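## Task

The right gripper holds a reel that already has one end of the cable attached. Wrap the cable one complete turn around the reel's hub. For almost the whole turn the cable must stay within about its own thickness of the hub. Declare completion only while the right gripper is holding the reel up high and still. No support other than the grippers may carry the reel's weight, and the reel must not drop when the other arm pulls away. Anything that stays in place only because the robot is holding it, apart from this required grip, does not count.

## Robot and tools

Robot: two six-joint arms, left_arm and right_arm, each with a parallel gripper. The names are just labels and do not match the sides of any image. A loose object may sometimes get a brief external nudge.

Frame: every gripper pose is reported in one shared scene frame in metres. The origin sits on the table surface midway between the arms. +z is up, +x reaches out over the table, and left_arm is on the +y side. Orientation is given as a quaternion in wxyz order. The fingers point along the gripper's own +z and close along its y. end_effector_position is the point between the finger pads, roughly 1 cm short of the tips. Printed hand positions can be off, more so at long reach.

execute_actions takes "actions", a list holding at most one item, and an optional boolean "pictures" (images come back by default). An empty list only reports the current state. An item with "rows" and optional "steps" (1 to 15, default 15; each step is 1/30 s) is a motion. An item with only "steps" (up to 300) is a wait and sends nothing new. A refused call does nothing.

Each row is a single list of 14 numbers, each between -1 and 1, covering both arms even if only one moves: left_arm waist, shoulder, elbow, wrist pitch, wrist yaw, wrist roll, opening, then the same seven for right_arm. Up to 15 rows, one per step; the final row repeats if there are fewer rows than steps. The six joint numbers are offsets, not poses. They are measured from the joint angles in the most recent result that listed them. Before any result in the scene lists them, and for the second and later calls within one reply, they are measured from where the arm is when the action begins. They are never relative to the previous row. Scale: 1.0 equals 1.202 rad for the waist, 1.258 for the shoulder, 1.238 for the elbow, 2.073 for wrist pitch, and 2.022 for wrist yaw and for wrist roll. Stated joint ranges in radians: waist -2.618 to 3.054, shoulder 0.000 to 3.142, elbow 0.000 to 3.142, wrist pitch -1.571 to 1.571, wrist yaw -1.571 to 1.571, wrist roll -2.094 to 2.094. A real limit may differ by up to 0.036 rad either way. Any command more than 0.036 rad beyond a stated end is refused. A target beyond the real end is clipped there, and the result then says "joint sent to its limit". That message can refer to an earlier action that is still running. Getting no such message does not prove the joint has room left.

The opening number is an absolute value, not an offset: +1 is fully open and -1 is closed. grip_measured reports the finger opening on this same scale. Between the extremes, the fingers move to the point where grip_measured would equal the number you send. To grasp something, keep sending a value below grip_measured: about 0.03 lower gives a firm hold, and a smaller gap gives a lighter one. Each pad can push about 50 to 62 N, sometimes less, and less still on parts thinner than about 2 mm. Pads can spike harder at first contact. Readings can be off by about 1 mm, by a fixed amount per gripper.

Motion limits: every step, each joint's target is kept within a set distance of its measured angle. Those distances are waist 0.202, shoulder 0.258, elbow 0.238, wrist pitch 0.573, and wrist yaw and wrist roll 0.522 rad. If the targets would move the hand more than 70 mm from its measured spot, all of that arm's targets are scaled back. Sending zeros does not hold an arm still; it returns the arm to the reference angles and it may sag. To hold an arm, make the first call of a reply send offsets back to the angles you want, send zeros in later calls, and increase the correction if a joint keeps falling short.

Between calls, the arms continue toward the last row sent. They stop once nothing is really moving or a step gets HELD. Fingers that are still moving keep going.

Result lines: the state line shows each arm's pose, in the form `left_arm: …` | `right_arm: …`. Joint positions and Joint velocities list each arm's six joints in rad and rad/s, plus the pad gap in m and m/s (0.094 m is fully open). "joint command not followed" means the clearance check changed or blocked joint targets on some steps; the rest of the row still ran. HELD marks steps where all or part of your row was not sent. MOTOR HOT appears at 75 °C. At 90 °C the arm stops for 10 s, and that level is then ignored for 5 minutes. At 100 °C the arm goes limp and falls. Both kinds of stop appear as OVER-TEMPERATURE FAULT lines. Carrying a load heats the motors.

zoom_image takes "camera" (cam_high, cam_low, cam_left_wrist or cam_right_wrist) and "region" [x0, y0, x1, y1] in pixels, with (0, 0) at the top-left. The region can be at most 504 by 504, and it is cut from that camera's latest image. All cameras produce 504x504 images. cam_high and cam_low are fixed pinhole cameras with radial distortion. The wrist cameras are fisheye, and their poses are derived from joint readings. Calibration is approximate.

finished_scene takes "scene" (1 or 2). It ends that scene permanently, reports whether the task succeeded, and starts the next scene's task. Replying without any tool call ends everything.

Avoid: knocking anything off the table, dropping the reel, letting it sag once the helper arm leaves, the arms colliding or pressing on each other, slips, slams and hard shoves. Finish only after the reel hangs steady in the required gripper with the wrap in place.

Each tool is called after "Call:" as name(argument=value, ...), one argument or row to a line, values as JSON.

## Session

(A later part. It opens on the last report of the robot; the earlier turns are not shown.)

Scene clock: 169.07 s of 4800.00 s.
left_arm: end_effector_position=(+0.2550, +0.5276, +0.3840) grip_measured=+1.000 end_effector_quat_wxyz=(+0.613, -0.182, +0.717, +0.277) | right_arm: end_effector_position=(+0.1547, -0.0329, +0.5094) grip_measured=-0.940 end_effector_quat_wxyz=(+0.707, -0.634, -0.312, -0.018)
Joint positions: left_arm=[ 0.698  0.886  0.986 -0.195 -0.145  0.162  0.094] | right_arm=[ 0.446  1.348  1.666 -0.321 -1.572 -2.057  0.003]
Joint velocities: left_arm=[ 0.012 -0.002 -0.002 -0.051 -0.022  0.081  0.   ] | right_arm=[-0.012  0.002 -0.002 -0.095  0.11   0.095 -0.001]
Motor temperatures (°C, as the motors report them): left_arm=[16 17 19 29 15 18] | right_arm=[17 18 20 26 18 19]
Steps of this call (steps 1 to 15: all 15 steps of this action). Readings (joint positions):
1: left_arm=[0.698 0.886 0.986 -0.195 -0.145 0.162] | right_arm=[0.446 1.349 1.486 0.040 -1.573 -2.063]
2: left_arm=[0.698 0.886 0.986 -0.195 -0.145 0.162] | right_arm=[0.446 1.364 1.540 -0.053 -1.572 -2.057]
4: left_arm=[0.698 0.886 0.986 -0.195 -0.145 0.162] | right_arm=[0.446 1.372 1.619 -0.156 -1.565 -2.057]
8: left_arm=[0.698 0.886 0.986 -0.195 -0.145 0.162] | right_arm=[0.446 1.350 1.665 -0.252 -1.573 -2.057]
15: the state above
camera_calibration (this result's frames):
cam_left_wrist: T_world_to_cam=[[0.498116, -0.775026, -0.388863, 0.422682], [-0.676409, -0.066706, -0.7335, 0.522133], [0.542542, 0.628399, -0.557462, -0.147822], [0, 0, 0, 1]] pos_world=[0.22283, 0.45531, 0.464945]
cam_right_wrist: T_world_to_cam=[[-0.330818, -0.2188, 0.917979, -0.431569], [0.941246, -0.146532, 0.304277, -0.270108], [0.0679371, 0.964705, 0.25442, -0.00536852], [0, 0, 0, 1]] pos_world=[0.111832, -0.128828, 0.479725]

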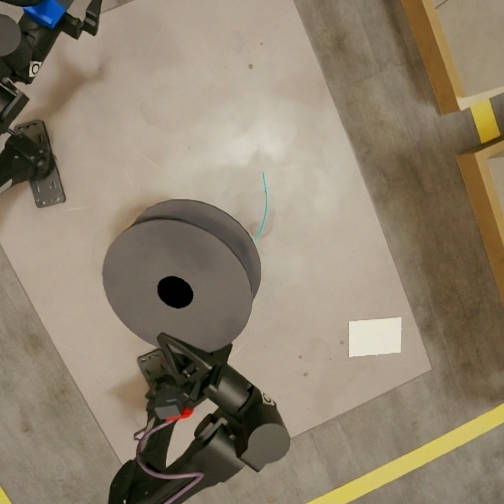

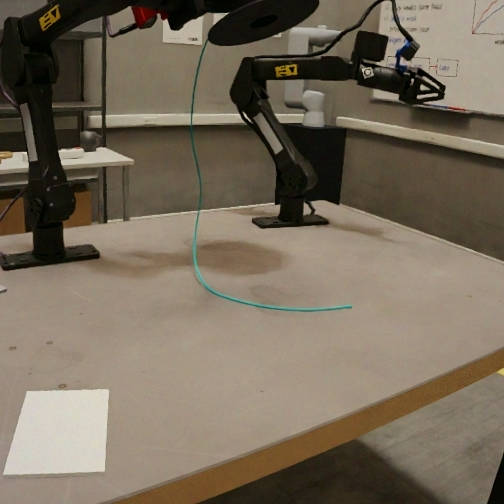

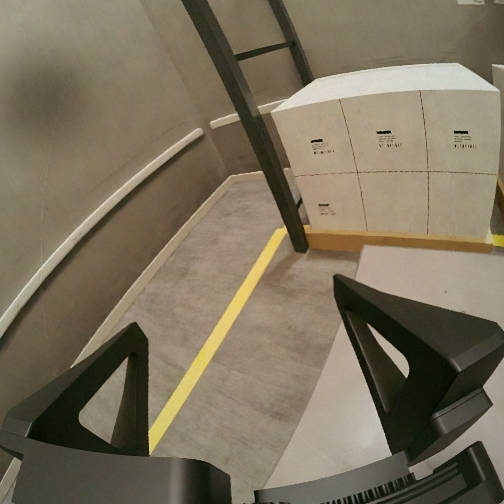

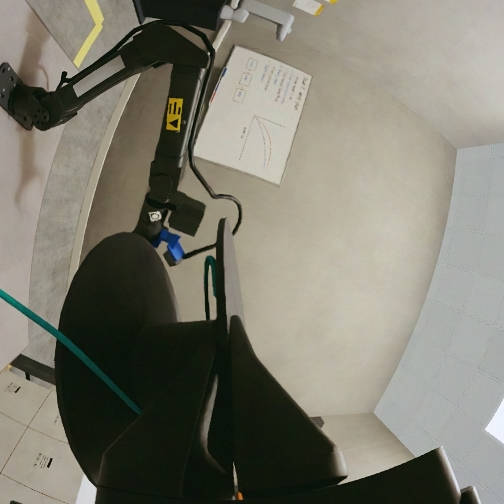

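Call:
execute_actions(
  actions=[
    {"rows":[[0,0,0,0,0,0,1,0.04,0,0,0,0.1,0,-0.98],[0,0,0,0,0,0,1,0.08,0,0,0.02,0.22,0,-0.98]],"steps":10},
  ],
  pictures=false,
)

Call:
execute_actions(
  actions=[
    {"rows":[[0,0,0,0,0,0,1,0.08,0,0,0.02,0.22,0,-0.98]],"steps":10},
  ],
  pictures=false,
)

Call:
execute_actions(
  actions=[
    {"rows":[[0,0,0,0,0,0,1,0.08,0,0,0.02,0.22,0,-0.98]],"steps":10},
  ],
  pictures=false,
)

Call:
execute_actions(
  actions=[
    {"rows":[[0,0,0,0,0,0,1,0.08,0,0,0,0.22,0,-0.98]],"steps":10},
  ],
  pictures=false,
)

Call:
execute_actions(
  actions=[
    {"rows":[[0,0,0,0,0,0,1,0.08,0,0,-0.1,0.22,0,-0.98]],"steps":10},
  ],
  pictures=false,
)

Call:
execute_actions(
  actions=[
    {"rows":[[0,0,0,0,0,0,1,0,0,0,-0.2,0.1,0,-0.98]],"steps":15},
  ],
)

Scene clock: 178.67 s of 4800.00 s.
left_arm: end_effector_position=(+0.2550, +0.5276, +0.3840) grip_measured=+1.000 end_effector_quat_wxyz=(+0.613, -0.182, +0.717, +0.277) | right_arm: end_effector_position=(+0.1945, +0.0025, +0.5098) grip_measured=-0.940 end_effector_quat_wxyz=(+0.697, -0.672, -0.219, -0.123)
Joint positions: left_arm=[ 0.698  0.886  0.986 -0.195 -0.145  0.162  0.094] | right_arm=[ 0.539  1.35   1.666 -0.312 -1.187 -2.056  0.003]
Joint velocities: left_arm=[-0.012 -0.002  0.002 -0.022 -0.051  0.037  0.   ] | right_arm=[-0.002 -0.002  0.002  0.037  0.447  0.066 -0.   ]
Motor temperatures (°C, as the motors report them): left_arm=[16 17 19 29 15 18] | right_arm=[17 18 20 26 17 19]
Steps of this call (steps 1 to 30: the robot went on to your last target; steps 31 to 210: nothing new was sent; then 2.27 s passed at rest; steps 211 to 220: all 10 steps of this action). Readings (joint positions):
211: left_arm=[0.698 0.886 0.986 -0.195 -0.145 0.162] | right_arm=[0.451 1.348 1.666 -0.339 -1.553 -2.057]
212: left_arm=[0.698 0.886 0.986 -0.195 -0.145 0.162] | right_arm=[0.471 1.348 1.666 -0.334 -1.492 -2.056]
214: left_arm=[0.698 0.886 0.986 -0.195 -0.145 0.162] | right_arm=[0.520 1.349 1.666 -0.321 -1.356 -2.056]
218: left_arm=[0.698 0.886 0.986 -0.195 -0.145 0.162] | right_arm=[0.539 1.350 1.666 -0.314 -1.223 -2.056]
220: the state above

Scene clock: 179.00 s of 4800.00 s.
left_arm: end_effector_position=(+0.2550, +0.5276, +0.3840) grip_measured=+1.000 end_effector_quat_wxyz=(+0.613, -0.182, +0.717, +0.277) | right_arm: end_effector_position=(+0.2356, +0.0222, +0.5106) grip_measured=-0.940 end_effector_quat_wxyz=(+0.672, -0.695, -0.117, -0.226)
Joint positions: left_arm=[ 0.698  0.886  0.986 -0.195 -0.145  0.162  0.094] | right_arm=[ 0.633  1.353  1.666 -0.304 -0.796 -2.056  0.003]
Joint velocities: left_arm=[ 0.017  0.012  0.007 -0.007  0.022  0.051  0.   ] | right_arm=[-0.007  0.002  0.002 -0.066  0.33  -0.007 -0.   ]
Motor temperatures (°C, as the motors report them): left_arm=[16 17 19 29 15 18] | right_arm=[17 18 20 26 17 19]
Steps of this call (steps 1 to 10: all 10 steps of this action). Readings (joint positions):
1: left_arm=[0.698 0.886 0.986 -0.195 -0.145 0.162] | right_arm=[0.552 1.350 1.666 -0.312 -1.134 -2.056]
2: left_arm=[0.698 0.886 0.986 -0.195 -0.145 0.162] | right_arm=[0.579 1.350 1.666 -0.307 -1.049 -2.056]
4: left_arm=[0.698 0.886 0.986 -0.195 -0.145 0.162] | right_arm=[0.621 1.353 1.666 -0.304 -0.939 -2.056]
8: left_arm=[0.698 0.886 0.986 -0.195 -0.145 0.162] | right_arm=[0.633 1.353 1.666 -0.304 -0.826 -2.056]
10: the state above

Scene clock: 179.33 s of 4800.00 s.
left_arm: end_effector_position=(+0.2550, +0.5276, +0.3840) grip_measured=+1.000 end_effector_quat_wxyz=(+0.613, -0.182, +0.717, +0.277) | right_arm: end_effector_position=(+0.2721, +0.0254, +0.5108) grip_measured=-0.940 end_effector_quat_wxyz=(-0.633, +0.704, +0.012, +0.322)
Joint positions: left_arm=[ 0.698  0.886  0.986 -0.195 -0.145  0.162  0.094] | right_arm=[ 0.728  1.356  1.666 -0.299 -0.405 -2.055  0.003]
Joint velocities: left_arm=[-0.012 -0.022 -0.002 -0.007 -0.037  0.007  0.   ] | right_arm=[-0.022  0.022  0.002 -0.051  0.3   -0.007 -0.   ]
Motor temperatures (°C, as the motors report them): left_arm=[16 17 19 29 15 18] | right_arm=[17 18 20 26 17 19]
Steps of this call (steps 1 to 10: all 10 steps of this action). Readings (joint positions):
1: left_arm=[0.698 0.886 0.986 -0.195 -0.145 0.162] | right_arm=[0.647 1.353 1.666 -0.305 -0.740 -2.055]
2: left_arm=[0.698 0.886 0.986 -0.195 -0.145 0.162] | right_arm=[0.674 1.353 1.666 -0.301 -0.653 -2.055]
4: left_arm=[0.698 0.886 0.986 -0.195 -0.145 0.162] | right_arm=[0.714 1.355 1.666 -0.299 -0.547 -2.055]
8: left_arm=[0.698 0.886 0.986 -0.195 -0.145 0.162] | right_arm=[0.728 1.356 1.666 -0.299 -0.436 -2.055]
10: the state above

Scene clock: 179.67 s of 4800.00 s.
left_arm: end_effector_position=(+0.2550, +0.5276, +0.3840) grip_measured=+1.000 end_effector_quat_wxyz=(+0.613, -0.182, +0.717, +0.277) | right_arm: end_effector_position=(+0.2995, +0.0129, +0.5036) grip_measured=-0.940 end_effector_quat_wxyz=(-0.572, +0.707, -0.094, +0.405)
Joint positions: left_arm=[ 0.698  0.886  0.986 -0.195 -0.145  0.162  0.094] | right_arm=[ 0.821  1.357  1.666 -0.327 -0.016 -2.055  0.003]
Joint velocities: left_arm=[-0.007  0.007 -0.017 -0.037 -0.095  0.007  0.   ] | right_arm=[ 0.002  0.017 -0.027 -0.007  0.33  -0.051 -0.001]
Motor temperatures (°C, as the motors report them): left_arm=[16 17 19 29 15 18] | right_arm=[17 18 20 27 17 19]
Steps of this call (steps 1 to 10: all 10 steps of this action). Readings (joint positions):
1: left_arm=[0.698 0.886 0.986 -0.195 -0.145 0.162] | right_arm=[0.742 1.356 1.666 -0.303 -0.348 -2.055]
2: left_arm=[0.698 0.886 0.986 -0.195 -0.145 0.162] | right_arm=[0.768 1.356 1.666 -0.306 -0.260 -2.055]
4: left_arm=[0.698 0.886 0.986 -0.195 -0.145 0.162] | right_arm=[0.808 1.356 1.666 -0.314 -0.156 -2.055]
8: left_arm=[0.698 0.886 0.986 -0.195 -0.145 0.162] | right_arm=[0.821 1.357 1.666 -0.326 -0.047 -2.055]
10: the state above

Scene clock: 180.00 s of 4800.00 s.
left_arm: end_effector_position=(+0.2550, +0.5276, +0.3840) grip_measured=+1.000 end_effector_quat_wxyz=(+0.613, -0.182, +0.717, +0.277) | right_arm: end_effector_position=(+0.3115, -0.0151, +0.4516) grip_measured=-0.940 end_effector_quat_wxyz=(-0.431, +0.758, -0.185, +0.452)
Joint positions: left_arm=[ 0.698  0.886  0.986 -0.195 -0.145  0.162  0.094] | right_arm=[ 0.915  1.363  1.666 -0.539  0.368 -2.054  0.003]
Joint velocities: left_arm=[ 0.002 -0.012 -0.012 -0.022  0.037  0.051  0.   ] | right_arm=[-0.002 -0.017  0.007 -0.081  0.286 -0.007  0.001]
Motor temperatures (°C, as the motors report them): left_arm=[16 17 19 29 15 18] | right_arm=[17 18 20 27 17 19]
Steps of this call (steps 1 to 10: all 10 steps of this action). Readings (joint positions):
1: left_arm=[0.698 0.886 0.986 -0.195 -0.145 0.162] | right_arm=[0.837 1.357 1.666 -0.345 0.042 -2.055]
2: left_arm=[0.698 0.886 0.986 -0.195 -0.145 0.162] | right_arm=[0.863 1.356 1.666 -0.377 0.129 -2.055]
4: left_arm=[0.698 0.886 0.986 -0.195 -0.145 0.162] | right_arm=[0.902 1.358 1.666 -0.446 0.233 -2.055]
8: left_arm=[0.698 0.886 0.986 -0.195 -0.145 0.162] | right_arm=[0.915 1.363 1.666 -0.525 0.338 -2.054]
10: the state above

Scene clock: 180.50 s of 4800.00 s.
left_arm: end_effector_position=(+0.2550, +0.5276, +0.3840) grip_measured=+1.000 end_effector_quat_wxyz=(+0.613, -0.182, +0.717, +0.277) | right_arm: end_effector_position=(+0.3002, -0.0715, +0.3679) grip_measured=-0.940 end_effector_quat_wxyz=(-0.226, +0.852, -0.196, +0.430)
Joint positions: left_arm=[ 0.698  0.886  0.986 -0.195 -0.145  0.162  0.094] | right_arm=[ 0.917  1.367  1.659 -0.954  0.535 -2.053  0.003]
Joint velocities: left_arm=[ 0.007  0.002 -0.002 -0.007 -0.066 -0.037  0.   ] | right_arm=[ 0.012  0.007  0.027 -0.11   0.007 -0.051 -0.   ]
Motor temperatures (°C, as the motors report them): left_arm=[16 17 19 29 15 18] | right_arm=[17 18 20 27 17 19]
Steps of this call (steps 1 to 15: all 15 steps of this action). Readings (joint positions):
1: left_arm=[0.698 0.886 0.986 -0.195 -0.145 0.162] | right_arm=[0.916 1.363 1.668 -0.574 0.390 -2.055]
2: left_arm=[0.698 0.886 0.986 -0.195 -0.145 0.162] | right_arm=[0.917 1.362 1.669 -0.639 0.421 -2.054]
4: left_arm=[0.698 0.886 0.986 -0.195 -0.145 0.162] | right_arm=[0.917 1.363 1.667 -0.765 0.472 -2.053]
8: left_arm=[0.698 0.886 0.986 -0.195 -0.145 0.162] | right_arm=[0.917 1.367 1.659 -0.903 0.514 -2.053]
15: the state above
camera_calibration (this result's frames):
cam_left_wrist: T_world_to_cam=[[0.498116, -0.775026, -0.388863, 0.422682], [-0.676409, -0.066706, -0.7335, 0.522133], [0.542542, 0.628399, -0.557462, -0.147822], [0, 0, 0, 1]] pos_world=[0.22283, 0.45531, 0.464945]
cam_right_wrist: T_world_to_cam=[[0.134316, 0.761394, 0.634222, -0.227067], [0.0203237, -0.642004, 0.766432, -0.298643], [0.99073, -0.0900542, -0.101706, -0.16351], [0, 0, 0, 1]] pos_world=[0.198563, -0.0335673, 0.356271]

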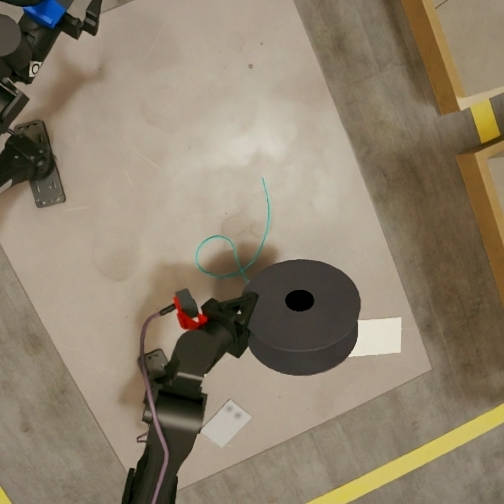

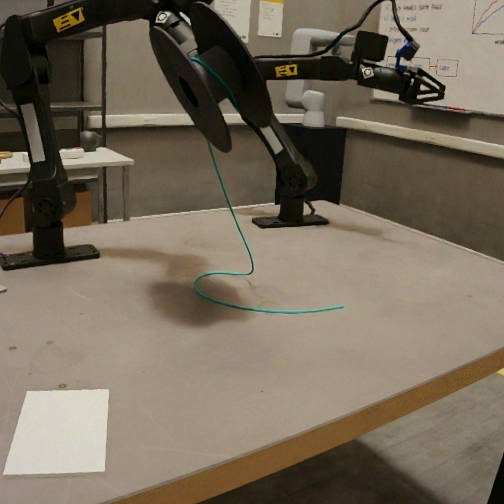

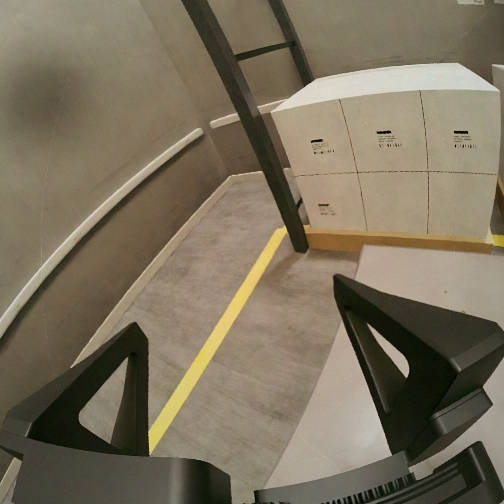

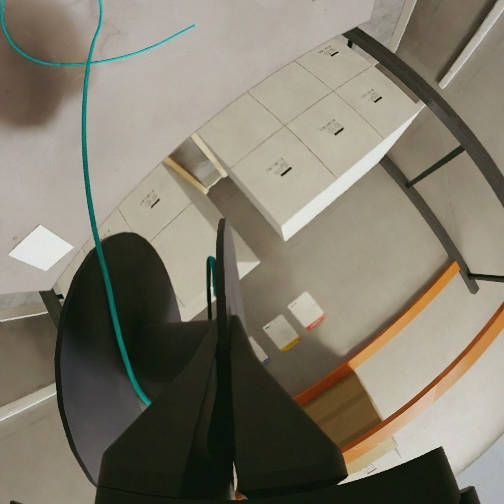

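Call:
execute_actions(
  actions=[
    {"rows":[[0,0,0,0,0,0,1,0,0,0.05,-0.06,-0.05,0,-0.98],[0,0,0,0,0,0,1,0,-0.02,0.12,-0.14,-0.14,0,-0.98]],"steps":10},
  ],
  pictures=false,
)

Call:
execute_actions(
  actions=[
    {"rows":[[0,0,0,0,0,0,1,0,0,0.1,-0.13,-0.14,0.1,-0.98]],"steps":10},
  ],
  pictures=false,
)

Call:
execute_actions(
  actions=[
    {"rows":[[0,0,0,0,0,0,1,0,0,0,0,-0.03,0.22,-0.98]],"steps":10},
  ],
  pictures=false,
)

Call:
execute_actions(
  actions=[
    {"rows":[[0,0,0,0,0,0,1,-0.05,0,0,0,0,0.22,-0.98]],"steps":10},
  ],
  pictures=false,
)

Call:
execute_actions(
  actions=[
    {"rows":[[0,0,0,0,0,0,1,-0.05,0,0,0,0,0.22,-0.98]],"steps":15},
  ],
)

Scene clock: 192.67 s of 4800.00 s.
left_arm: end_effector_position=(+0.2550, +0.5276, +0.3840) grip_measured=+1.000 end_effector_quat_wxyz=(+0.613, -0.182, +0.717, +0.277) | right_arm: end_effector_position=(+0.2500, -0.0676, +0.3651) grip_measured=-0.940 end_effector_quat_wxyz=(-0.253, +0.904, -0.139, +0.316)
Joint positions: left_arm=[ 0.698  0.886  0.986 -0.195 -0.145  0.162  0.094] | right_arm=[ 0.916  1.353  1.789 -1.211  0.277 -2.052  0.003]
Joint velocities: left_arm=[ 0.022 -0.002  0.007 -0.007 -0.022  0.022  0.   ] | right_arm=[-0.012 -0.012  0.002 -0.3   -0.242 -0.139 -0.   ]
Motor temperatures (°C, as the motors report them): left_arm=[16 17 19 29 15 18] | right_arm=[17 18 20 28 17 19]
Steps of this call (steps 1 to 15: the robot went on to your last target; steps 16 to 200: nothing new was sent; then 5.17 s passed at rest; steps 201 to 210: all 10 steps of this action). Readings (joint positions):
201: left_arm=[0.698 0.886 0.986 -0.195 -0.145 0.162] | right_arm=[0.916 1.368 1.666 -0.975 0.527 -2.053]
202: left_arm=[0.698 0.886 0.986 -0.195 -0.145 0.162] | right_arm=[0.915 1.371 1.691 -1.020 0.486 -2.053]
204: left_arm=[0.698 0.886 0.986 -0.195 -0.145 0.162] | right_arm=[0.916 1.373 1.745 -1.110 0.387 -2.052]
208: left_arm=[0.698 0.886 0.986 -0.195 -0.145 0.162] | right_arm=[0.916 1.355 1.788 -1.189 0.297 -2.052]
210: the state above

Scene clock: 193.00 s of 4800.00 s.
left_arm: end_effector_position=(+0.2550, +0.5276, +0.3840) grip_measured=+1.000 end_effector_quat_wxyz=(+0.613, -0.182, +0.717, +0.277) | right_arm: end_effector_position=(+0.1921, -0.0684, +0.3521) grip_measured=-0.940 end_effector_quat_wxyz=(-0.272, +0.933, -0.176, +0.155)
Joint positions: left_arm=[ 0.698  0.886  0.986 -0.195 -0.145  0.162  0.094] | right_arm=[ 0.913  1.366  1.891 -1.459  0.018 -1.876  0.003]
Joint velocities: left_arm=[-0.002 -0.007 -0.022  0.037  0.022  0.022  0.   ] | right_arm=[ 0.002 -0.017 -0.002 -0.227 -0.256  0.154  0.   ]
Motor temperatures (°C, as the motors report them): left_arm=[16 17 19 29 15 18] | right_arm=[17 18 20 28 17 19]
Steps of this call (steps 1 to 10: all 10 steps of this action). Readings (joint positions):
1: left_arm=[0.698 0.886 0.986 -0.195 -0.145 0.162] | right_arm=[0.914 1.358 1.806 -1.245 0.245 -2.029]
2: left_arm=[0.698 0.886 0.986 -0.195 -0.145 0.162] | right_arm=[0.913 1.367 1.835 -1.298 0.193 -1.992]
4: left_arm=[0.698 0.886 0.986 -0.195 -0.145 0.162] | right_arm=[0.913 1.369 1.869 -1.368 0.110 -1.941]
8: left_arm=[0.698 0.886 0.986 -0.195 -0.145 0.162] | right_arm=[0.913 1.366 1.891 -1.440 0.035 -1.889]
10: the state above

Scene clock: 193.33 s of 4800.00 s.
left_arm: end_effector_position=(+0.2550, +0.5276, +0.3840) grip_measured=+1.000 end_effector_quat_wxyz=(+0.613, -0.182, +0.717, +0.277) | right_arm: end_effector_position=(+0.1837, -0.0634, +0.3512) grip_measured=-0.940 end_effector_quat_wxyz=(-0.302, +0.885, -0.346, +0.073)
Joint positions: left_arm=[ 0.698  0.886  0.986 -0.195 -0.145  0.162  0.094] | right_arm=[ 0.913  1.366  1.891 -1.466 -0.037 -1.486  0.003]
Joint velocities: left_arm=[-0.002 -0.002  0.002 -0.022  0.037 -0.037  0.   ] | right_arm=[ 0.007  0.007 -0.002  0.007  0.022  0.256  0.   ]
Motor temperatures (°C, as the motors report them): left_arm=[16 17 19 29 15 18] | right_arm=[17 18 20 28 17 19]
Steps of this call (steps 1 to 10: all 10 steps of this action). Readings (joint positions):
1: left_arm=[0.698 0.886 0.986 -0.195 -0.145 0.162] | right_arm=[0.913 1.366 1.891 -1.463 0.010 -1.818]
2: left_arm=[0.698 0.886 0.986 -0.195 -0.145 0.162] | right_arm=[0.913 1.366 1.891 -1.464 -0.000 -1.739]
4: left_arm=[0.698 0.886 0.986 -0.195 -0.145 0.162] | right_arm=[0.913 1.366 1.891 -1.466 -0.017 -1.629]
8: left_arm=[0.698 0.886 0.986 -0.195 -0.145 0.162] | right_arm=[0.913 1.366 1.891 -1.466 -0.033 -1.515]
10: the state above

Scene clock: 193.67 s of 4800.00 s.
left_arm: end_effector_position=(+0.2550, +0.5276, +0.3840) grip_measured=+1.000 end_effector_quat_wxyz=(+0.613, -0.182, +0.717, +0.277) | right_arm: end_effector_position=(+0.1958, -0.0739, +0.3508) grip_measured=-0.941 end_effector_quat_wxyz=(-0.308, +0.788, -0.533, +0.021)
Joint positions: left_arm=[ 0.698  0.886  0.986 -0.195 -0.145  0.162  0.094] | right_arm=[ 0.858  1.366  1.891 -1.469 -0.038 -1.098  0.003]
Joint velocities: left_arm=[0.007 0.022 0.002 0.007 0.022 0.037 0.   ] | right_arm=[ 0.002 -0.002  0.002 -0.022 -0.007  0.374 -0.   ]
Motor temperatures (°C, as the motors report them): left_arm=[16 17 19 29 15 18] | right_arm=[17 18 20 28 17 19]
Steps of this call (steps 1 to 10: all 10 steps of this action). Readings (joint positions):
1: left_arm=[0.698 0.886 0.986 -0.195 -0.145 0.162] | right_arm=[0.906 1.366 1.891 -1.465 -0.039 -1.427]
2: left_arm=[0.698 0.886 0.986 -0.195 -0.145 0.162] | right_arm=[0.890 1.366 1.891 -1.465 -0.045 -1.349]
4: left_arm=[0.698 0.886 0.986 -0.195 -0.145 0.162] | right_arm=[0.865 1.366 1.891 -1.468 -0.040 -1.239]
8: left_arm=[0.698 0.886 0.986 -0.195 -0.145 0.162] | right_arm=[0.858 1.366 1.891 -1.469 -0.038 -1.126]
10: the state above

Scene clock: 194.17 s of 4800.00 s.
left_arm: end_effector_position=(+0.2550, +0.5276, +0.3840) grip_measured=+1.000 end_effector_quat_wxyz=(+0.613, -0.182, +0.717, +0.277) | right_arm: end_effector_position=(+0.2077, -0.0849, +0.3505) grip_measured=-0.941 end_effector_quat_wxyz=(-0.306, +0.641, -0.703, -0.035)
Joint positions: left_arm=[ 0.698  0.886  0.986 -0.195 -0.145  0.162  0.094] | right_arm=[ 0.803  1.366  1.891 -1.471 -0.038 -0.679  0.003]
Joint velocities: left_arm=[ 0.002 -0.012 -0.002 -0.022 -0.022  0.022  0.   ] | right_arm=[-0.017  0.002  0.017 -0.007  0.022  0.095  0.   ]
Motor temperatures (°C, as the motors report them): left_arm=[16 17 19 29 15 18] | right_arm=[17 18 20 28 17 19]
Steps of this call (steps 1 to 15: all 15 steps of this action). Readings (joint positions):
1: left_arm=[0.698 0.886 0.986 -0.195 -0.145 0.162] | right_arm=[0.851 1.366 1.891 -1.468 -0.039 -1.039]
2: left_arm=[0.698 0.886 0.986 -0.195 -0.145 0.162] | right_arm=[0.835 1.366 1.891 -1.469 -0.045 -0.960]
4: left_arm=[0.698 0.886 0.986 -0.195 -0.145 0.162] | right_arm=[0.810 1.366 1.891 -1.471 -0.040 -0.852]
8: left_arm=[0.698 0.886 0.986 -0.195 -0.145 0.162] | right_arm=[0.803 1.366 1.891 -1.471 -0.038 -0.740]
15: the state above
camera_calibration (this result's frames):
cam_left_wrist: T_world_to_cam=[[0.498116, -0.775026, -0.388863, 0.422682], [-0.676409, -0.066706, -0.7335, 0.522133], [0.542542, 0.628399, -0.557462, -0.147822], [0, 0, 0, 1]] pos_world=[0.22283, 0.45531, 0.464945]
cam_right_wrist: T_world_to_cam=[[0.895331, -0.271314, 0.353229, -0.340641], [-0.286942, -0.957911, -0.00845554, 0.01657], [0.340656, -0.0937856, -0.935499, 0.352194], [0, 0, 0, 1]] pos_world=[0.189764, -0.0435174, 0.449942]

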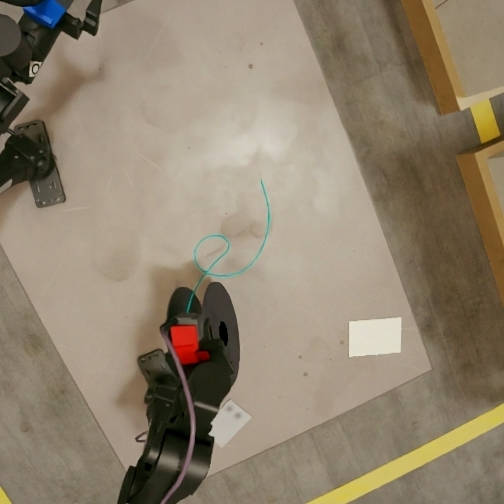

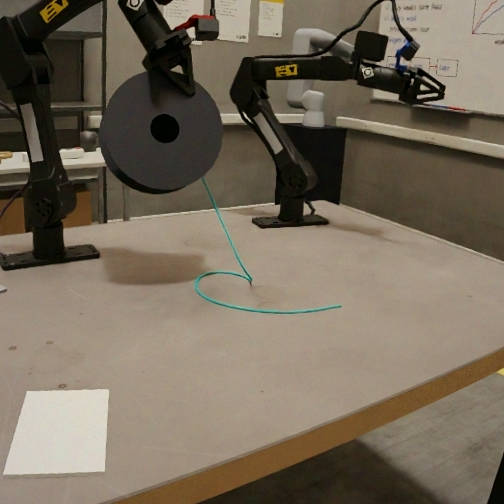

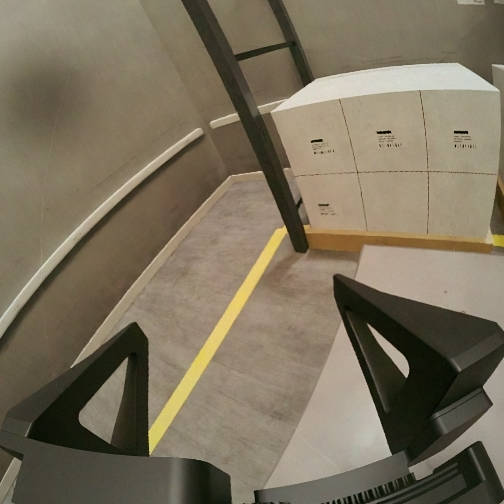

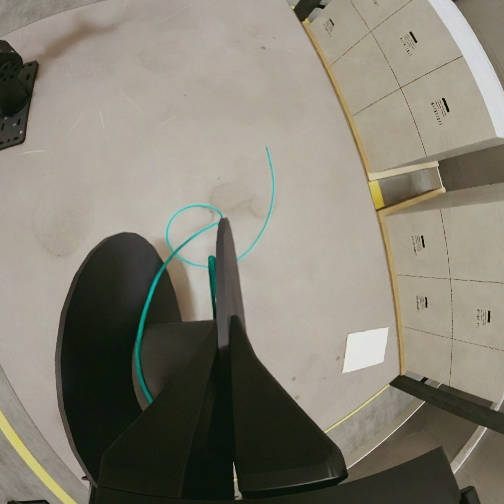

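Now roll toward -0.2 and pitch up again.

Call:
execute_actions(
  actions=[
    {"rows":[[0,0,0,0,0,0,1,0,0,0,0.1,0,0.06,-0.98],[0,0,0,0,0,0,1,0,-0.01,0,0.22,0,0.13,-0.98]],"steps":10},
  ],
  pictures=false,
)

Call:
execute_actions(
  actions=[
    {"rows":[[0,0,0,0,0,0,1,0,-0.03,0,0.22,0,0.13,-0.98]],"steps":10},
  ],
  pictures=false,
)

Call:
execute_actions(
  actions=[
    {"rows":[[0,0,0,0,0,0,1,0,-0.03,-0.05,0.22,0,0,-0.98]],"steps":10},
  ],
  pictures=false,
)

Call:
execute_actions(
  actions=[
    {"rows":[[0,0,0,0,0,0,1,0,-0.03,-0.1,0.22,0,0,-0.98]],"steps":10},
  ],
  pictures=false,
)

Call:
execute_actions(
  actions=[
    {"rows":[[0,0,0,0,0,0,1,0,0,-0.1,0.22,0,0,-0.98]],"steps":10},
  ],
  pictures=false,
)

Call:
execute_actions(
  actions=[
    {"rows":[[0,0,0,0,0,0,1,0,0,-0.1,0.22,0,0,-0.98]],"steps":15},
  ],
)

Scene clock: 202.40 s of 4800.00 s.
left_arm: end_effector_position=(+0.2550, +0.5276, +0.3840) grip_measured=+1.000 end_effector_quat_wxyz=(+0.613, -0.182, +0.717, +0.277) | right_arm: end_effector_position=(+0.2538, -0.0389, +0.4184) grip_measured=-0.941 end_effector_quat_wxyz=(+0.473, -0.518, +0.706, +0.095)
Joint positions: left_arm=[ 0.698  0.886  0.986 -0.195 -0.145  0.162  0.094] | right_arm=[ 0.803  1.366  1.888 -1.086 -0.037 -0.459  0.003]
Joint velocities: left_arm=[-0.007  0.012  0.017 -0.007  0.007 -0.022  0.   ] | right_arm=[-0.017 -0.017  0.007  0.271 -0.037  0.212  0.   ]
Motor temperatures (°C, as the motors report them): left_arm=[16 17 19 30 15 18] | right_arm=[17 18 19 28 17 19]
Steps of this call (steps 1 to 30: the robot went on to your last target; steps 31 to 210: nothing new was sent; then 0.90 s passed at rest; steps 211 to 220: all 10 steps of this action). Readings (joint positions):
211: left_arm=[0.698 0.886 0.986 -0.195 -0.145 0.162] | right_arm=[0.803 1.366 1.890 -1.459 -0.037 -0.651]
212: left_arm=[0.698 0.886 0.986 -0.195 -0.145 0.162] | right_arm=[0.803 1.366 1.888 -1.419 -0.036 -0.617]
214: left_arm=[0.698 0.886 0.986 -0.195 -0.145 0.162] | right_arm=[0.803 1.366 1.888 -1.288 -0.037 -0.548]
218: left_arm=[0.698 0.886 0.986 -0.195 -0.145 0.162] | right_arm=[0.803 1.366 1.888 -1.118 -0.037 -0.477]
220: the state above

Scene clock: 202.73 s of 4800.00 s.
left_arm: end_effector_position=(+0.2550, +0.5276, +0.3840) grip_measured=+1.000 end_effector_quat_wxyz=(+0.613, -0.182, +0.717, +0.277) | right_arm: end_effector_position=(+0.2753, -0.0177, +0.5068) grip_measured=-0.941 end_effector_quat_wxyz=(+0.613, -0.387, +0.663, +0.186)
Joint positions: left_arm=[ 0.698  0.886  0.986 -0.195 -0.145  0.162  0.094] | right_arm=[ 0.803  1.352  1.879 -0.708 -0.035 -0.239  0.003]
Joint velocities: left_arm=[ 0.002 -0.012 -0.022 -0.051  0.022 -0.007  0.   ] | right_arm=[-0.017 -0.002  0.017  0.403 -0.007  0.139  0.   ]
Motor temperatures (°C, as the motors report them): left_arm=[16 17 19 30 15 18] | right_arm=[17 18 19 28 17 19]
Steps of this call (steps 1 to 10: all 10 steps of this action). Readings (joint positions):
1: left_arm=[0.698 0.886 0.986 -0.195 -0.145 0.162] | right_arm=[0.803 1.364 1.884 -1.054 -0.035 -0.429]
2: left_arm=[0.698 0.886 0.986 -0.195 -0.145 0.162] | right_arm=[0.803 1.363 1.880 -1.001 -0.035 -0.390]
4: left_arm=[0.698 0.886 0.986 -0.195 -0.145 0.162] | right_arm=[0.803 1.363 1.879 -0.883 -0.035 -0.326]
8: left_arm=[0.698 0.886 0.986 -0.195 -0.145 0.162] | right_arm=[0.803 1.355 1.879 -0.738 -0.035 -0.257]
10: the state above

Scene clock: 203.07 s of 4800.00 s.
left_arm: end_effector_position=(+0.2550, +0.5276, +0.3840) grip_measured=+1.000 end_effector_quat_wxyz=(+0.613, -0.182, +0.717, +0.277) | right_arm: end_effector_position=(+0.2808, -0.0122, +0.5759) grip_measured=-0.941 end_effector_quat_wxyz=(+0.723, -0.333, +0.565, +0.216)
Joint positions: left_arm=[ 0.698  0.886  0.986 -0.195 -0.145  0.162  0.094] | right_arm=[ 0.803  1.342  1.819 -0.337 -0.035 -0.238  0.003]
Joint velocities: left_arm=[-0.007 -0.012  0.012  0.022  0.007  0.007  0.   ] | right_arm=[ 0.002  0.007 -0.012  0.315 -0.037 -0.007 -0.001]
Motor temperatures (°C, as the motors report them): left_arm=[16 17 19 30 15 18] | right_arm=[17 18 19 28 17 19]
Steps of this call (steps 1 to 10: all 10 steps of this action). Readings (joint positions):
1: left_arm=[0.698 0.886 0.986 -0.195 -0.145 0.162] | right_arm=[0.803 1.348 1.865 -0.663 -0.035 -0.238]
2: left_arm=[0.698 0.886 0.986 -0.195 -0.145 0.162] | right_arm=[0.803 1.342 1.843 -0.593 -0.035 -0.238]
4: left_arm=[0.698 0.886 0.986 -0.195 -0.145 0.162] | right_arm=[0.803 1.342 1.823 -0.483 -0.035 -0.238]
8: left_arm=[0.698 0.886 0.986 -0.195 -0.145 0.162] | right_arm=[0.803 1.342 1.819 -0.368 -0.035 -0.238]
10: the state above

Scene clock: 203.40 s of 4800.00 s.
left_arm: end_effector_position=(+0.2550, +0.5276, +0.3840) grip_measured=+1.000 end_effector_quat_wxyz=(+0.613, -0.182, +0.717, +0.277) | right_arm: end_effector_position=(+0.2789, -0.0141, +0.6112) grip_measured=-0.941 end_effector_quat_wxyz=(+0.795, -0.287, +0.480, +0.234)
Joint positions: left_arm=[ 0.698  0.886  0.986 -0.195 -0.145  0.162  0.094] | right_arm=[ 0.803  1.325  1.69   0.02  -0.035 -0.238  0.003]
Joint velocities: left_arm=[-0.007 -0.002  0.007 -0.051  0.051 -0.037  0.   ] | right_arm=[ 0.012  0.002 -0.002  0.403  0.022 -0.007 -0.   ]
Motor temperatures (°C, as the motors report them): left_arm=[16 17 19 30 15 18] | right_arm=[17 18 19 28 17 19]
Steps of this call (steps 1 to 10: all 10 steps of this action). Readings (joint positions):
1: left_arm=[0.698 0.886 0.986 -0.195 -0.145 0.162] | right_arm=[0.803 1.337 1.794 -0.284 -0.035 -0.238]
2: left_arm=[0.698 0.886 0.986 -0.195 -0.145 0.162] | right_arm=[0.803 1.328 1.756 -0.203 -0.035 -0.238]
4: left_arm=[0.698 0.886 0.986 -0.195 -0.145 0.162] | right_arm=[0.803 1.325 1.714 -0.102 -0.035 -0.238]
8: left_arm=[0.698 0.886 0.986 -0.195 -0.145 0.162] | right_arm=[0.803 1.325 1.690 -0.011 -0.035 -0.238]
10: the state above

Scene clock: 203.73 s of 4800.00 s.
left_arm: end_effector_position=(+0.2550, +0.5276, +0.3840) grip_measured=+1.000 end_effector_quat_wxyz=(+0.613, -0.182, +0.717, +0.277) | right_arm: end_effector_position=(+0.2763, -0.0166, +0.6272) grip_measured=-0.941 end_effector_quat_wxyz=(+0.847, -0.244, +0.401, +0.247)
Joint positions: left_arm=[ 0.698  0.886  0.986 -0.195 -0.145  0.162  0.094] | right_arm=[ 0.803  1.336  1.56   0.37  -0.035 -0.238  0.003]
Joint velocities: left_arm=[ 0.007 -0.007  0.012  0.037 -0.066 -0.007  0.   ] | right_arm=[-0.017  0.002 -0.007  0.271  0.022  0.022  0.   ]
Motor temperatures (°C, as the motors report them): left_arm=[16 17 19 30 15 18] | right_arm=[17 18 19 28 17 19]
Steps of this call (steps 1 to 10: all 10 steps of this action). Readings (joint positions):
1: left_arm=[0.698 0.886 0.986 -0.195 -0.145 0.162] | right_arm=[0.803 1.324 1.668 0.076 -0.035 -0.238]
2: left_arm=[0.698 0.886 0.986 -0.195 -0.145 0.162] | right_arm=[0.803 1.321 1.634 0.162 -0.035 -0.238]
4: left_arm=[0.698 0.886 0.986 -0.195 -0.145 0.162] | right_arm=[0.803 1.323 1.590 0.265 -0.035 -0.238]
8: left_arm=[0.698 0.886 0.986 -0.195 -0.145 0.162] | right_arm=[0.803 1.335 1.561 0.348 -0.035 -0.238]
10: the state above

Scene clock: 204.23 s of 4800.00 s.
left_arm: end_effector_position=(+0.2550, +0.5276, +0.3840) grip_measured=+1.000 end_effector_quat_wxyz=(+0.613, -0.182, +0.717, +0.277) | right_arm: end_effector_position=(+0.2578, -0.0351, +0.6433) grip_measured=-0.941 end_effector_quat_wxyz=(+0.899, -0.187, +0.299, +0.260)
Joint positions: left_arm=[ 0.698  0.886  0.986 -0.195 -0.145  0.162  0.094] | right_arm=[ 0.803  1.345  1.43   0.766 -0.035 -0.238  0.003]
Joint velocities: left_arm=[-0.007  0.002 -0.002 -0.007 -0.007  0.051  0.   ] | right_arm=[-0.002 -0.012 -0.022  0.11  -0.037  0.022  0.   ]
Motor temperatures (°C, as the motors report them): left_arm=[16 17 19 30 15 18] | right_arm=[17 18 19 28 17 19]
Steps of this call (steps 1 to 15: all 15 steps of this action). Readings (joint positions):
1: left_arm=[0.698 0.886 0.986 -0.195 -0.145 0.162] | right_arm=[0.803 1.336 1.539 0.423 -0.035 -0.238]
2: left_arm=[0.698 0.886 0.986 -0.195 -0.145 0.162] | right_arm=[0.803 1.334 1.504 0.511 -0.035 -0.238]
4: left_arm=[0.698 0.886 0.986 -0.195 -0.145 0.162] | right_arm=[0.803 1.335 1.459 0.615 -0.035 -0.238]
8: left_arm=[0.698 0.886 0.986 -0.195 -0.145 0.162] | right_arm=[0.803 1.345 1.431 0.700 -0.035 -0.238]
15: the state above
camera_calibration (this result's frames):
cam_left_wrist: T_world_to_cam=[[0.498116, -0.775026, -0.388863, 0.422682], [-0.676409, -0.066706, -0.7335, 0.522133], [0.542542, 0.628399, -0.557462, -0.147822], [0, 0, 0, 1]] pos_world=[0.22283, 0.45531, 0.464945]
cam_right_wrist: T_world_to_cam=[[0.60429, -0.792249, 0.0846991, -0.24601], [0.289861, 0.119574, -0.94957, 0.575655], [0.742168, 0.598367, 0.3019, -0.26159], [0, 0, 0, 1]] pos_world=[0.175945, -0.107208, 0.646435]

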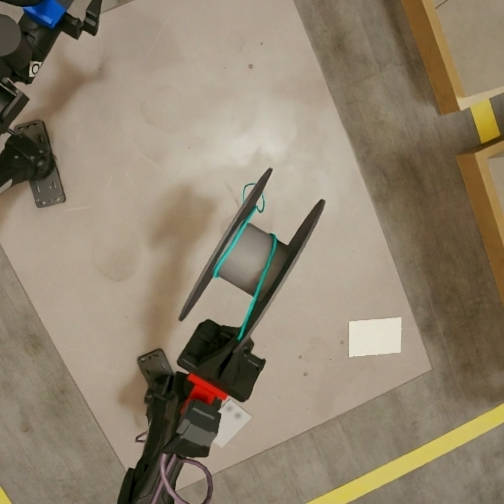

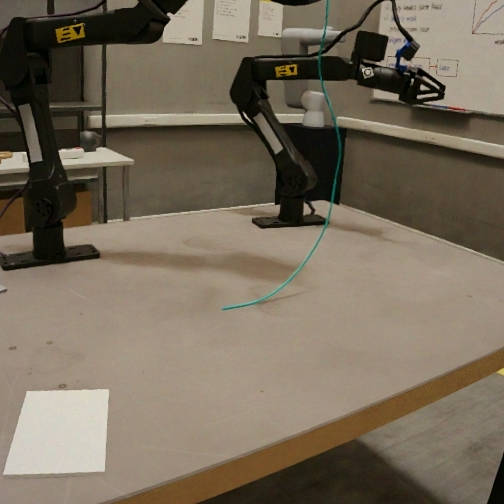

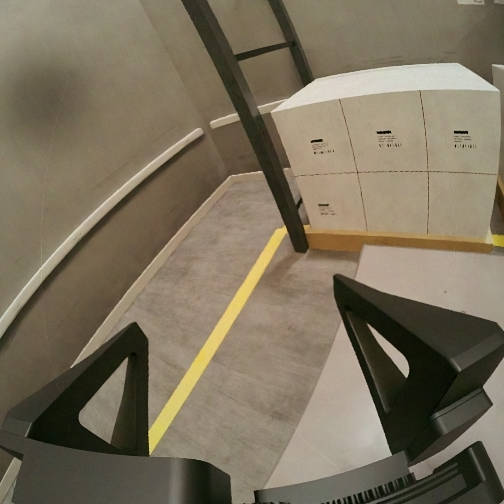

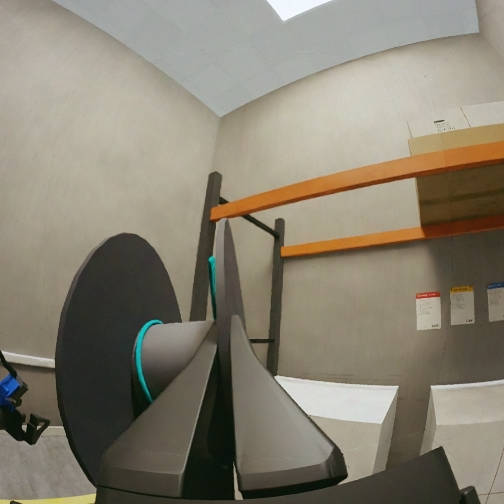

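Call:
execute_actions(
  actions=[
    {"rows":[[0,0,0,0,0,0,1,0,0,0,0.08,0,0.03,-0.98],[0,0,0,0,0,0,1,0,0,0.03,0.18,0,0.06,-0.98]],"steps":12},
  ],
  pictures=false,
)

Call:
execute_actions(
  actions=[
    {"rows":[[0,0,0,0,0,0,1,0,0,0.05,0.18,0,0,-0.98]],"steps":15},
  ],
  pictures=false,
)

Call:
execute_actions(
  actions=[
    {"steps":45},
  ],
)

Scene clock: 212.00 s of 4800.00 s.
left_arm: end_effector_position=(+0.2550, +0.5276, +0.3840) grip_measured=+1.000 end_effector_quat_wxyz=(+0.613, -0.182, +0.717, +0.277) | right_arm: end_effector_position=(+0.2133, -0.0798, +0.6861) grip_measured=-0.941 end_effector_quat_wxyz=(+0.927, -0.105, +0.171, +0.316)
Joint positions: left_arm=[ 0.698  0.886  0.986 -0.195 -0.145  0.162  0.094] | right_arm=[ 0.803  1.358  1.444  1.082 -0.036 -0.138  0.003]
Joint velocities: left_arm=[-0.007  0.012  0.017  0.007  0.037 -0.022  0.   ] | right_arm=[-0.007  0.017  0.012  0.183 -0.066  0.095 -0.001]
Motor temperatures (°C, as the motors report them): left_arm=[16 17 19 30 15 18] | right_arm=[17 18 20 29 17 19]
Steps of this call (steps 1 to 30: the robot went on to your last target; steps 31 to 221: nothing new was sent; steps 222 to 233: all 12 steps of this action). Readings (joint positions):
222: left_arm=[0.698 0.886 0.986 -0.195 -0.145 0.162] | right_arm=[0.803 1.346 1.429 0.787 -0.035 -0.232]
223: left_arm=[0.698 0.886 0.986 -0.195 -0.145 0.162] | right_arm=[0.803 1.349 1.429 0.820 -0.035 -0.217]
225: left_arm=[0.698 0.886 0.986 -0.195 -0.145 0.162] | right_arm=[0.803 1.358 1.429 0.910 -0.036 -0.185]
229: left_arm=[0.698 0.886 0.986 -0.195 -0.145 0.162] | right_arm=[0.803 1.358 1.439 1.027 -0.036 -0.152]
233: the state above

Scene clock: 212.50 s of 4800.00 s.
left_arm: end_effector_position=(+0.2550, +0.5276, +0.3840) grip_measured=+1.000 end_effector_quat_wxyz=(+0.613, -0.182, +0.717, +0.277) | right_arm: end_effector_position=(+0.1521, -0.1411, +0.7132) grip_measured=-0.941 end_effector_quat_wxyz=(+0.947, -0.025, +0.008, +0.320)
Joint positions: left_arm=[ 0.698  0.886  0.986 -0.195 -0.145  0.162  0.094] | right_arm=[ 0.803  1.374  1.487  1.421 -0.037 -0.137  0.003]
Joint velocities: left_arm=[ 0.002  0.002 -0.007 -0.051  0.022 -0.037  0.   ] | right_arm=[-0.012 -0.017  0.012  0.066 -0.022 -0.081  0.   ]
Motor temperatures (°C, as the motors report them): left_arm=[16 17 19 30 15 18] | right_arm=[17 18 20 29 17 19]
Steps of this call (steps 1 to 15: all 15 steps of this action). Readings (joint positions):
1: left_arm=[0.698 0.886 0.986 -0.195 -0.145 0.162] | right_arm=[0.803 1.361 1.445 1.108 -0.036 -0.137]
2: left_arm=[0.698 0.886 0.986 -0.195 -0.145 0.162] | right_arm=[0.803 1.368 1.448 1.154 -0.036 -0.137]
4: left_arm=[0.698 0.886 0.986 -0.195 -0.145 0.162] | right_arm=[0.803 1.374 1.459 1.236 -0.036 -0.137]
8: left_arm=[0.698 0.886 0.986 -0.195 -0.145 0.162] | right_arm=[0.803 1.374 1.483 1.360 -0.037 -0.137]
15: the state above

Scene clock: 214.00 s of 4800.00 s.
left_arm: end_effector_position=(+0.2550, +0.5276, +0.3840) grip_measured=+1.000 end_effector_quat_wxyz=(+0.613, -0.182, +0.717, +0.277) | right_arm: end_effector_position=(+0.1509, -0.1423, +0.7133) grip_measured=-0.941 end_effector_quat_wxyz=(+0.947, -0.023, +0.005, +0.320)
Joint positions: left_arm=[ 0.698  0.886  0.986 -0.195 -0.145  0.162  0.094] | right_arm=[ 0.803  1.374  1.487  1.428 -0.037 -0.137  0.003]
Joint velocities: left_arm=[-0.002  0.002  0.002 -0.081 -0.022 -0.051  0.   ] | right_arm=[-0.012 -0.002 -0.002  0.007  0.066  0.007  0.   ]
Motor temperatures (°C, as the motors report them): left_arm=[16 17 19 30 15 18] | right_arm=[17 18 20 28 17 19]
Steps of this call (steps 1 to 15: the robot went on to your last target; steps 16 to 45: nothing new was sent). Readings (joint positions):
1: left_arm=[0.698 0.886 0.986 -0.195 -0.145 0.162] | right_arm=[0.803 1.374 1.487 1.423 -0.037 -0.137]
2: left_arm=[0.698 0.886 0.986 -0.195 -0.145 0.162] | right_arm=[0.803 1.374 1.487 1.424 -0.037 -0.137]
4: left_arm=[0.698 0.886 0.986 -0.195 -0.145 0.162] | right_arm=[0.803 1.374 1.487 1.426 -0.037 -0.137]
8: left_arm=[0.698 0.886 0.986 -0.195 -0.145 0.162] | right_arm=[0.803 1.374 1.487 1.428 -0.037 -0.137]
45: the state above
All arms were judged still, so your last target was given up. Only a new action makes them travel on or press farther. Fingers that are still opening or closing keep moving.
camera_calibration (this result's frames):
cam_left_wrist: T_world_to_cam=[[0.498116, -0.775026, -0.388863, 0.422682], [-0.676409, -0.066706, -0.7335, 0.522133], [0.542542, 0.628399, -0.557462, -0.147822], [0, 0, 0, 1]] pos_world=[0.22283, 0.45531, 0.464945]
cam_right_wrist: T_world_to_cam=[[0.666517, -0.74516, -0.0221922, -0.198631], [0.613767, 0.565401, -0.55101, 0.416174], [0.423138, 0.353637, 0.834203, -0.505554], [0, 0, 0, 1]] pos_world=[0.0908762, -0.204534, 0.646643]

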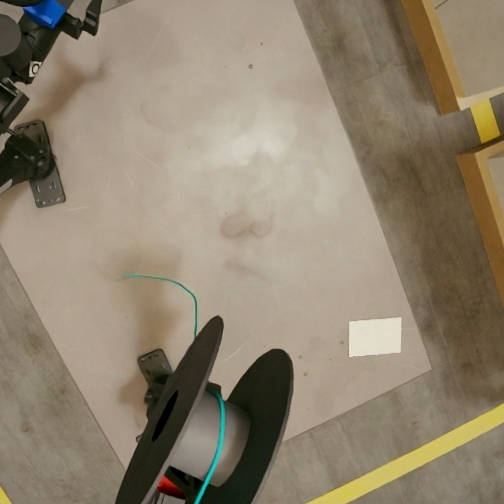

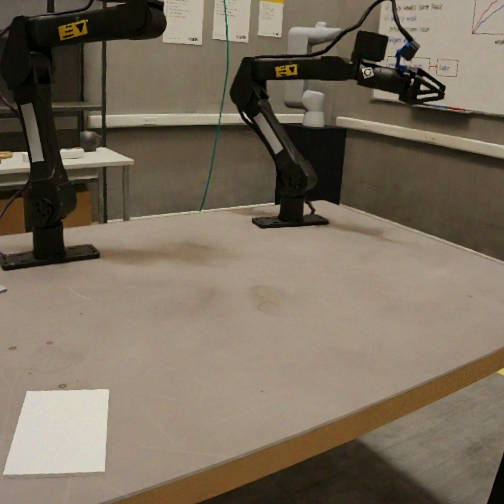

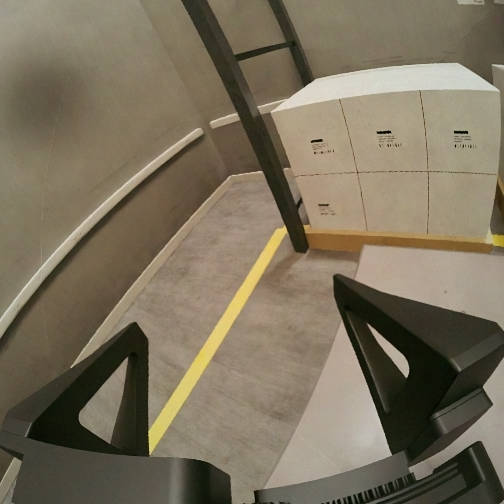

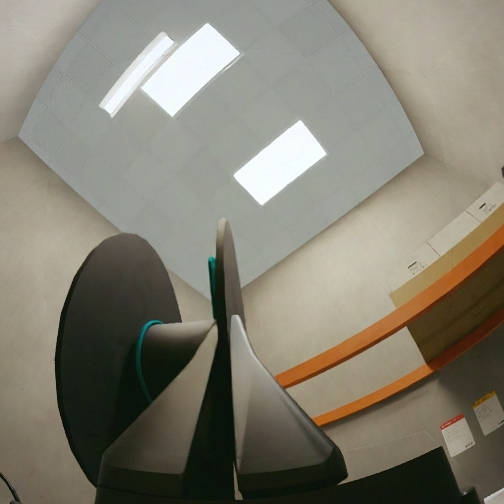

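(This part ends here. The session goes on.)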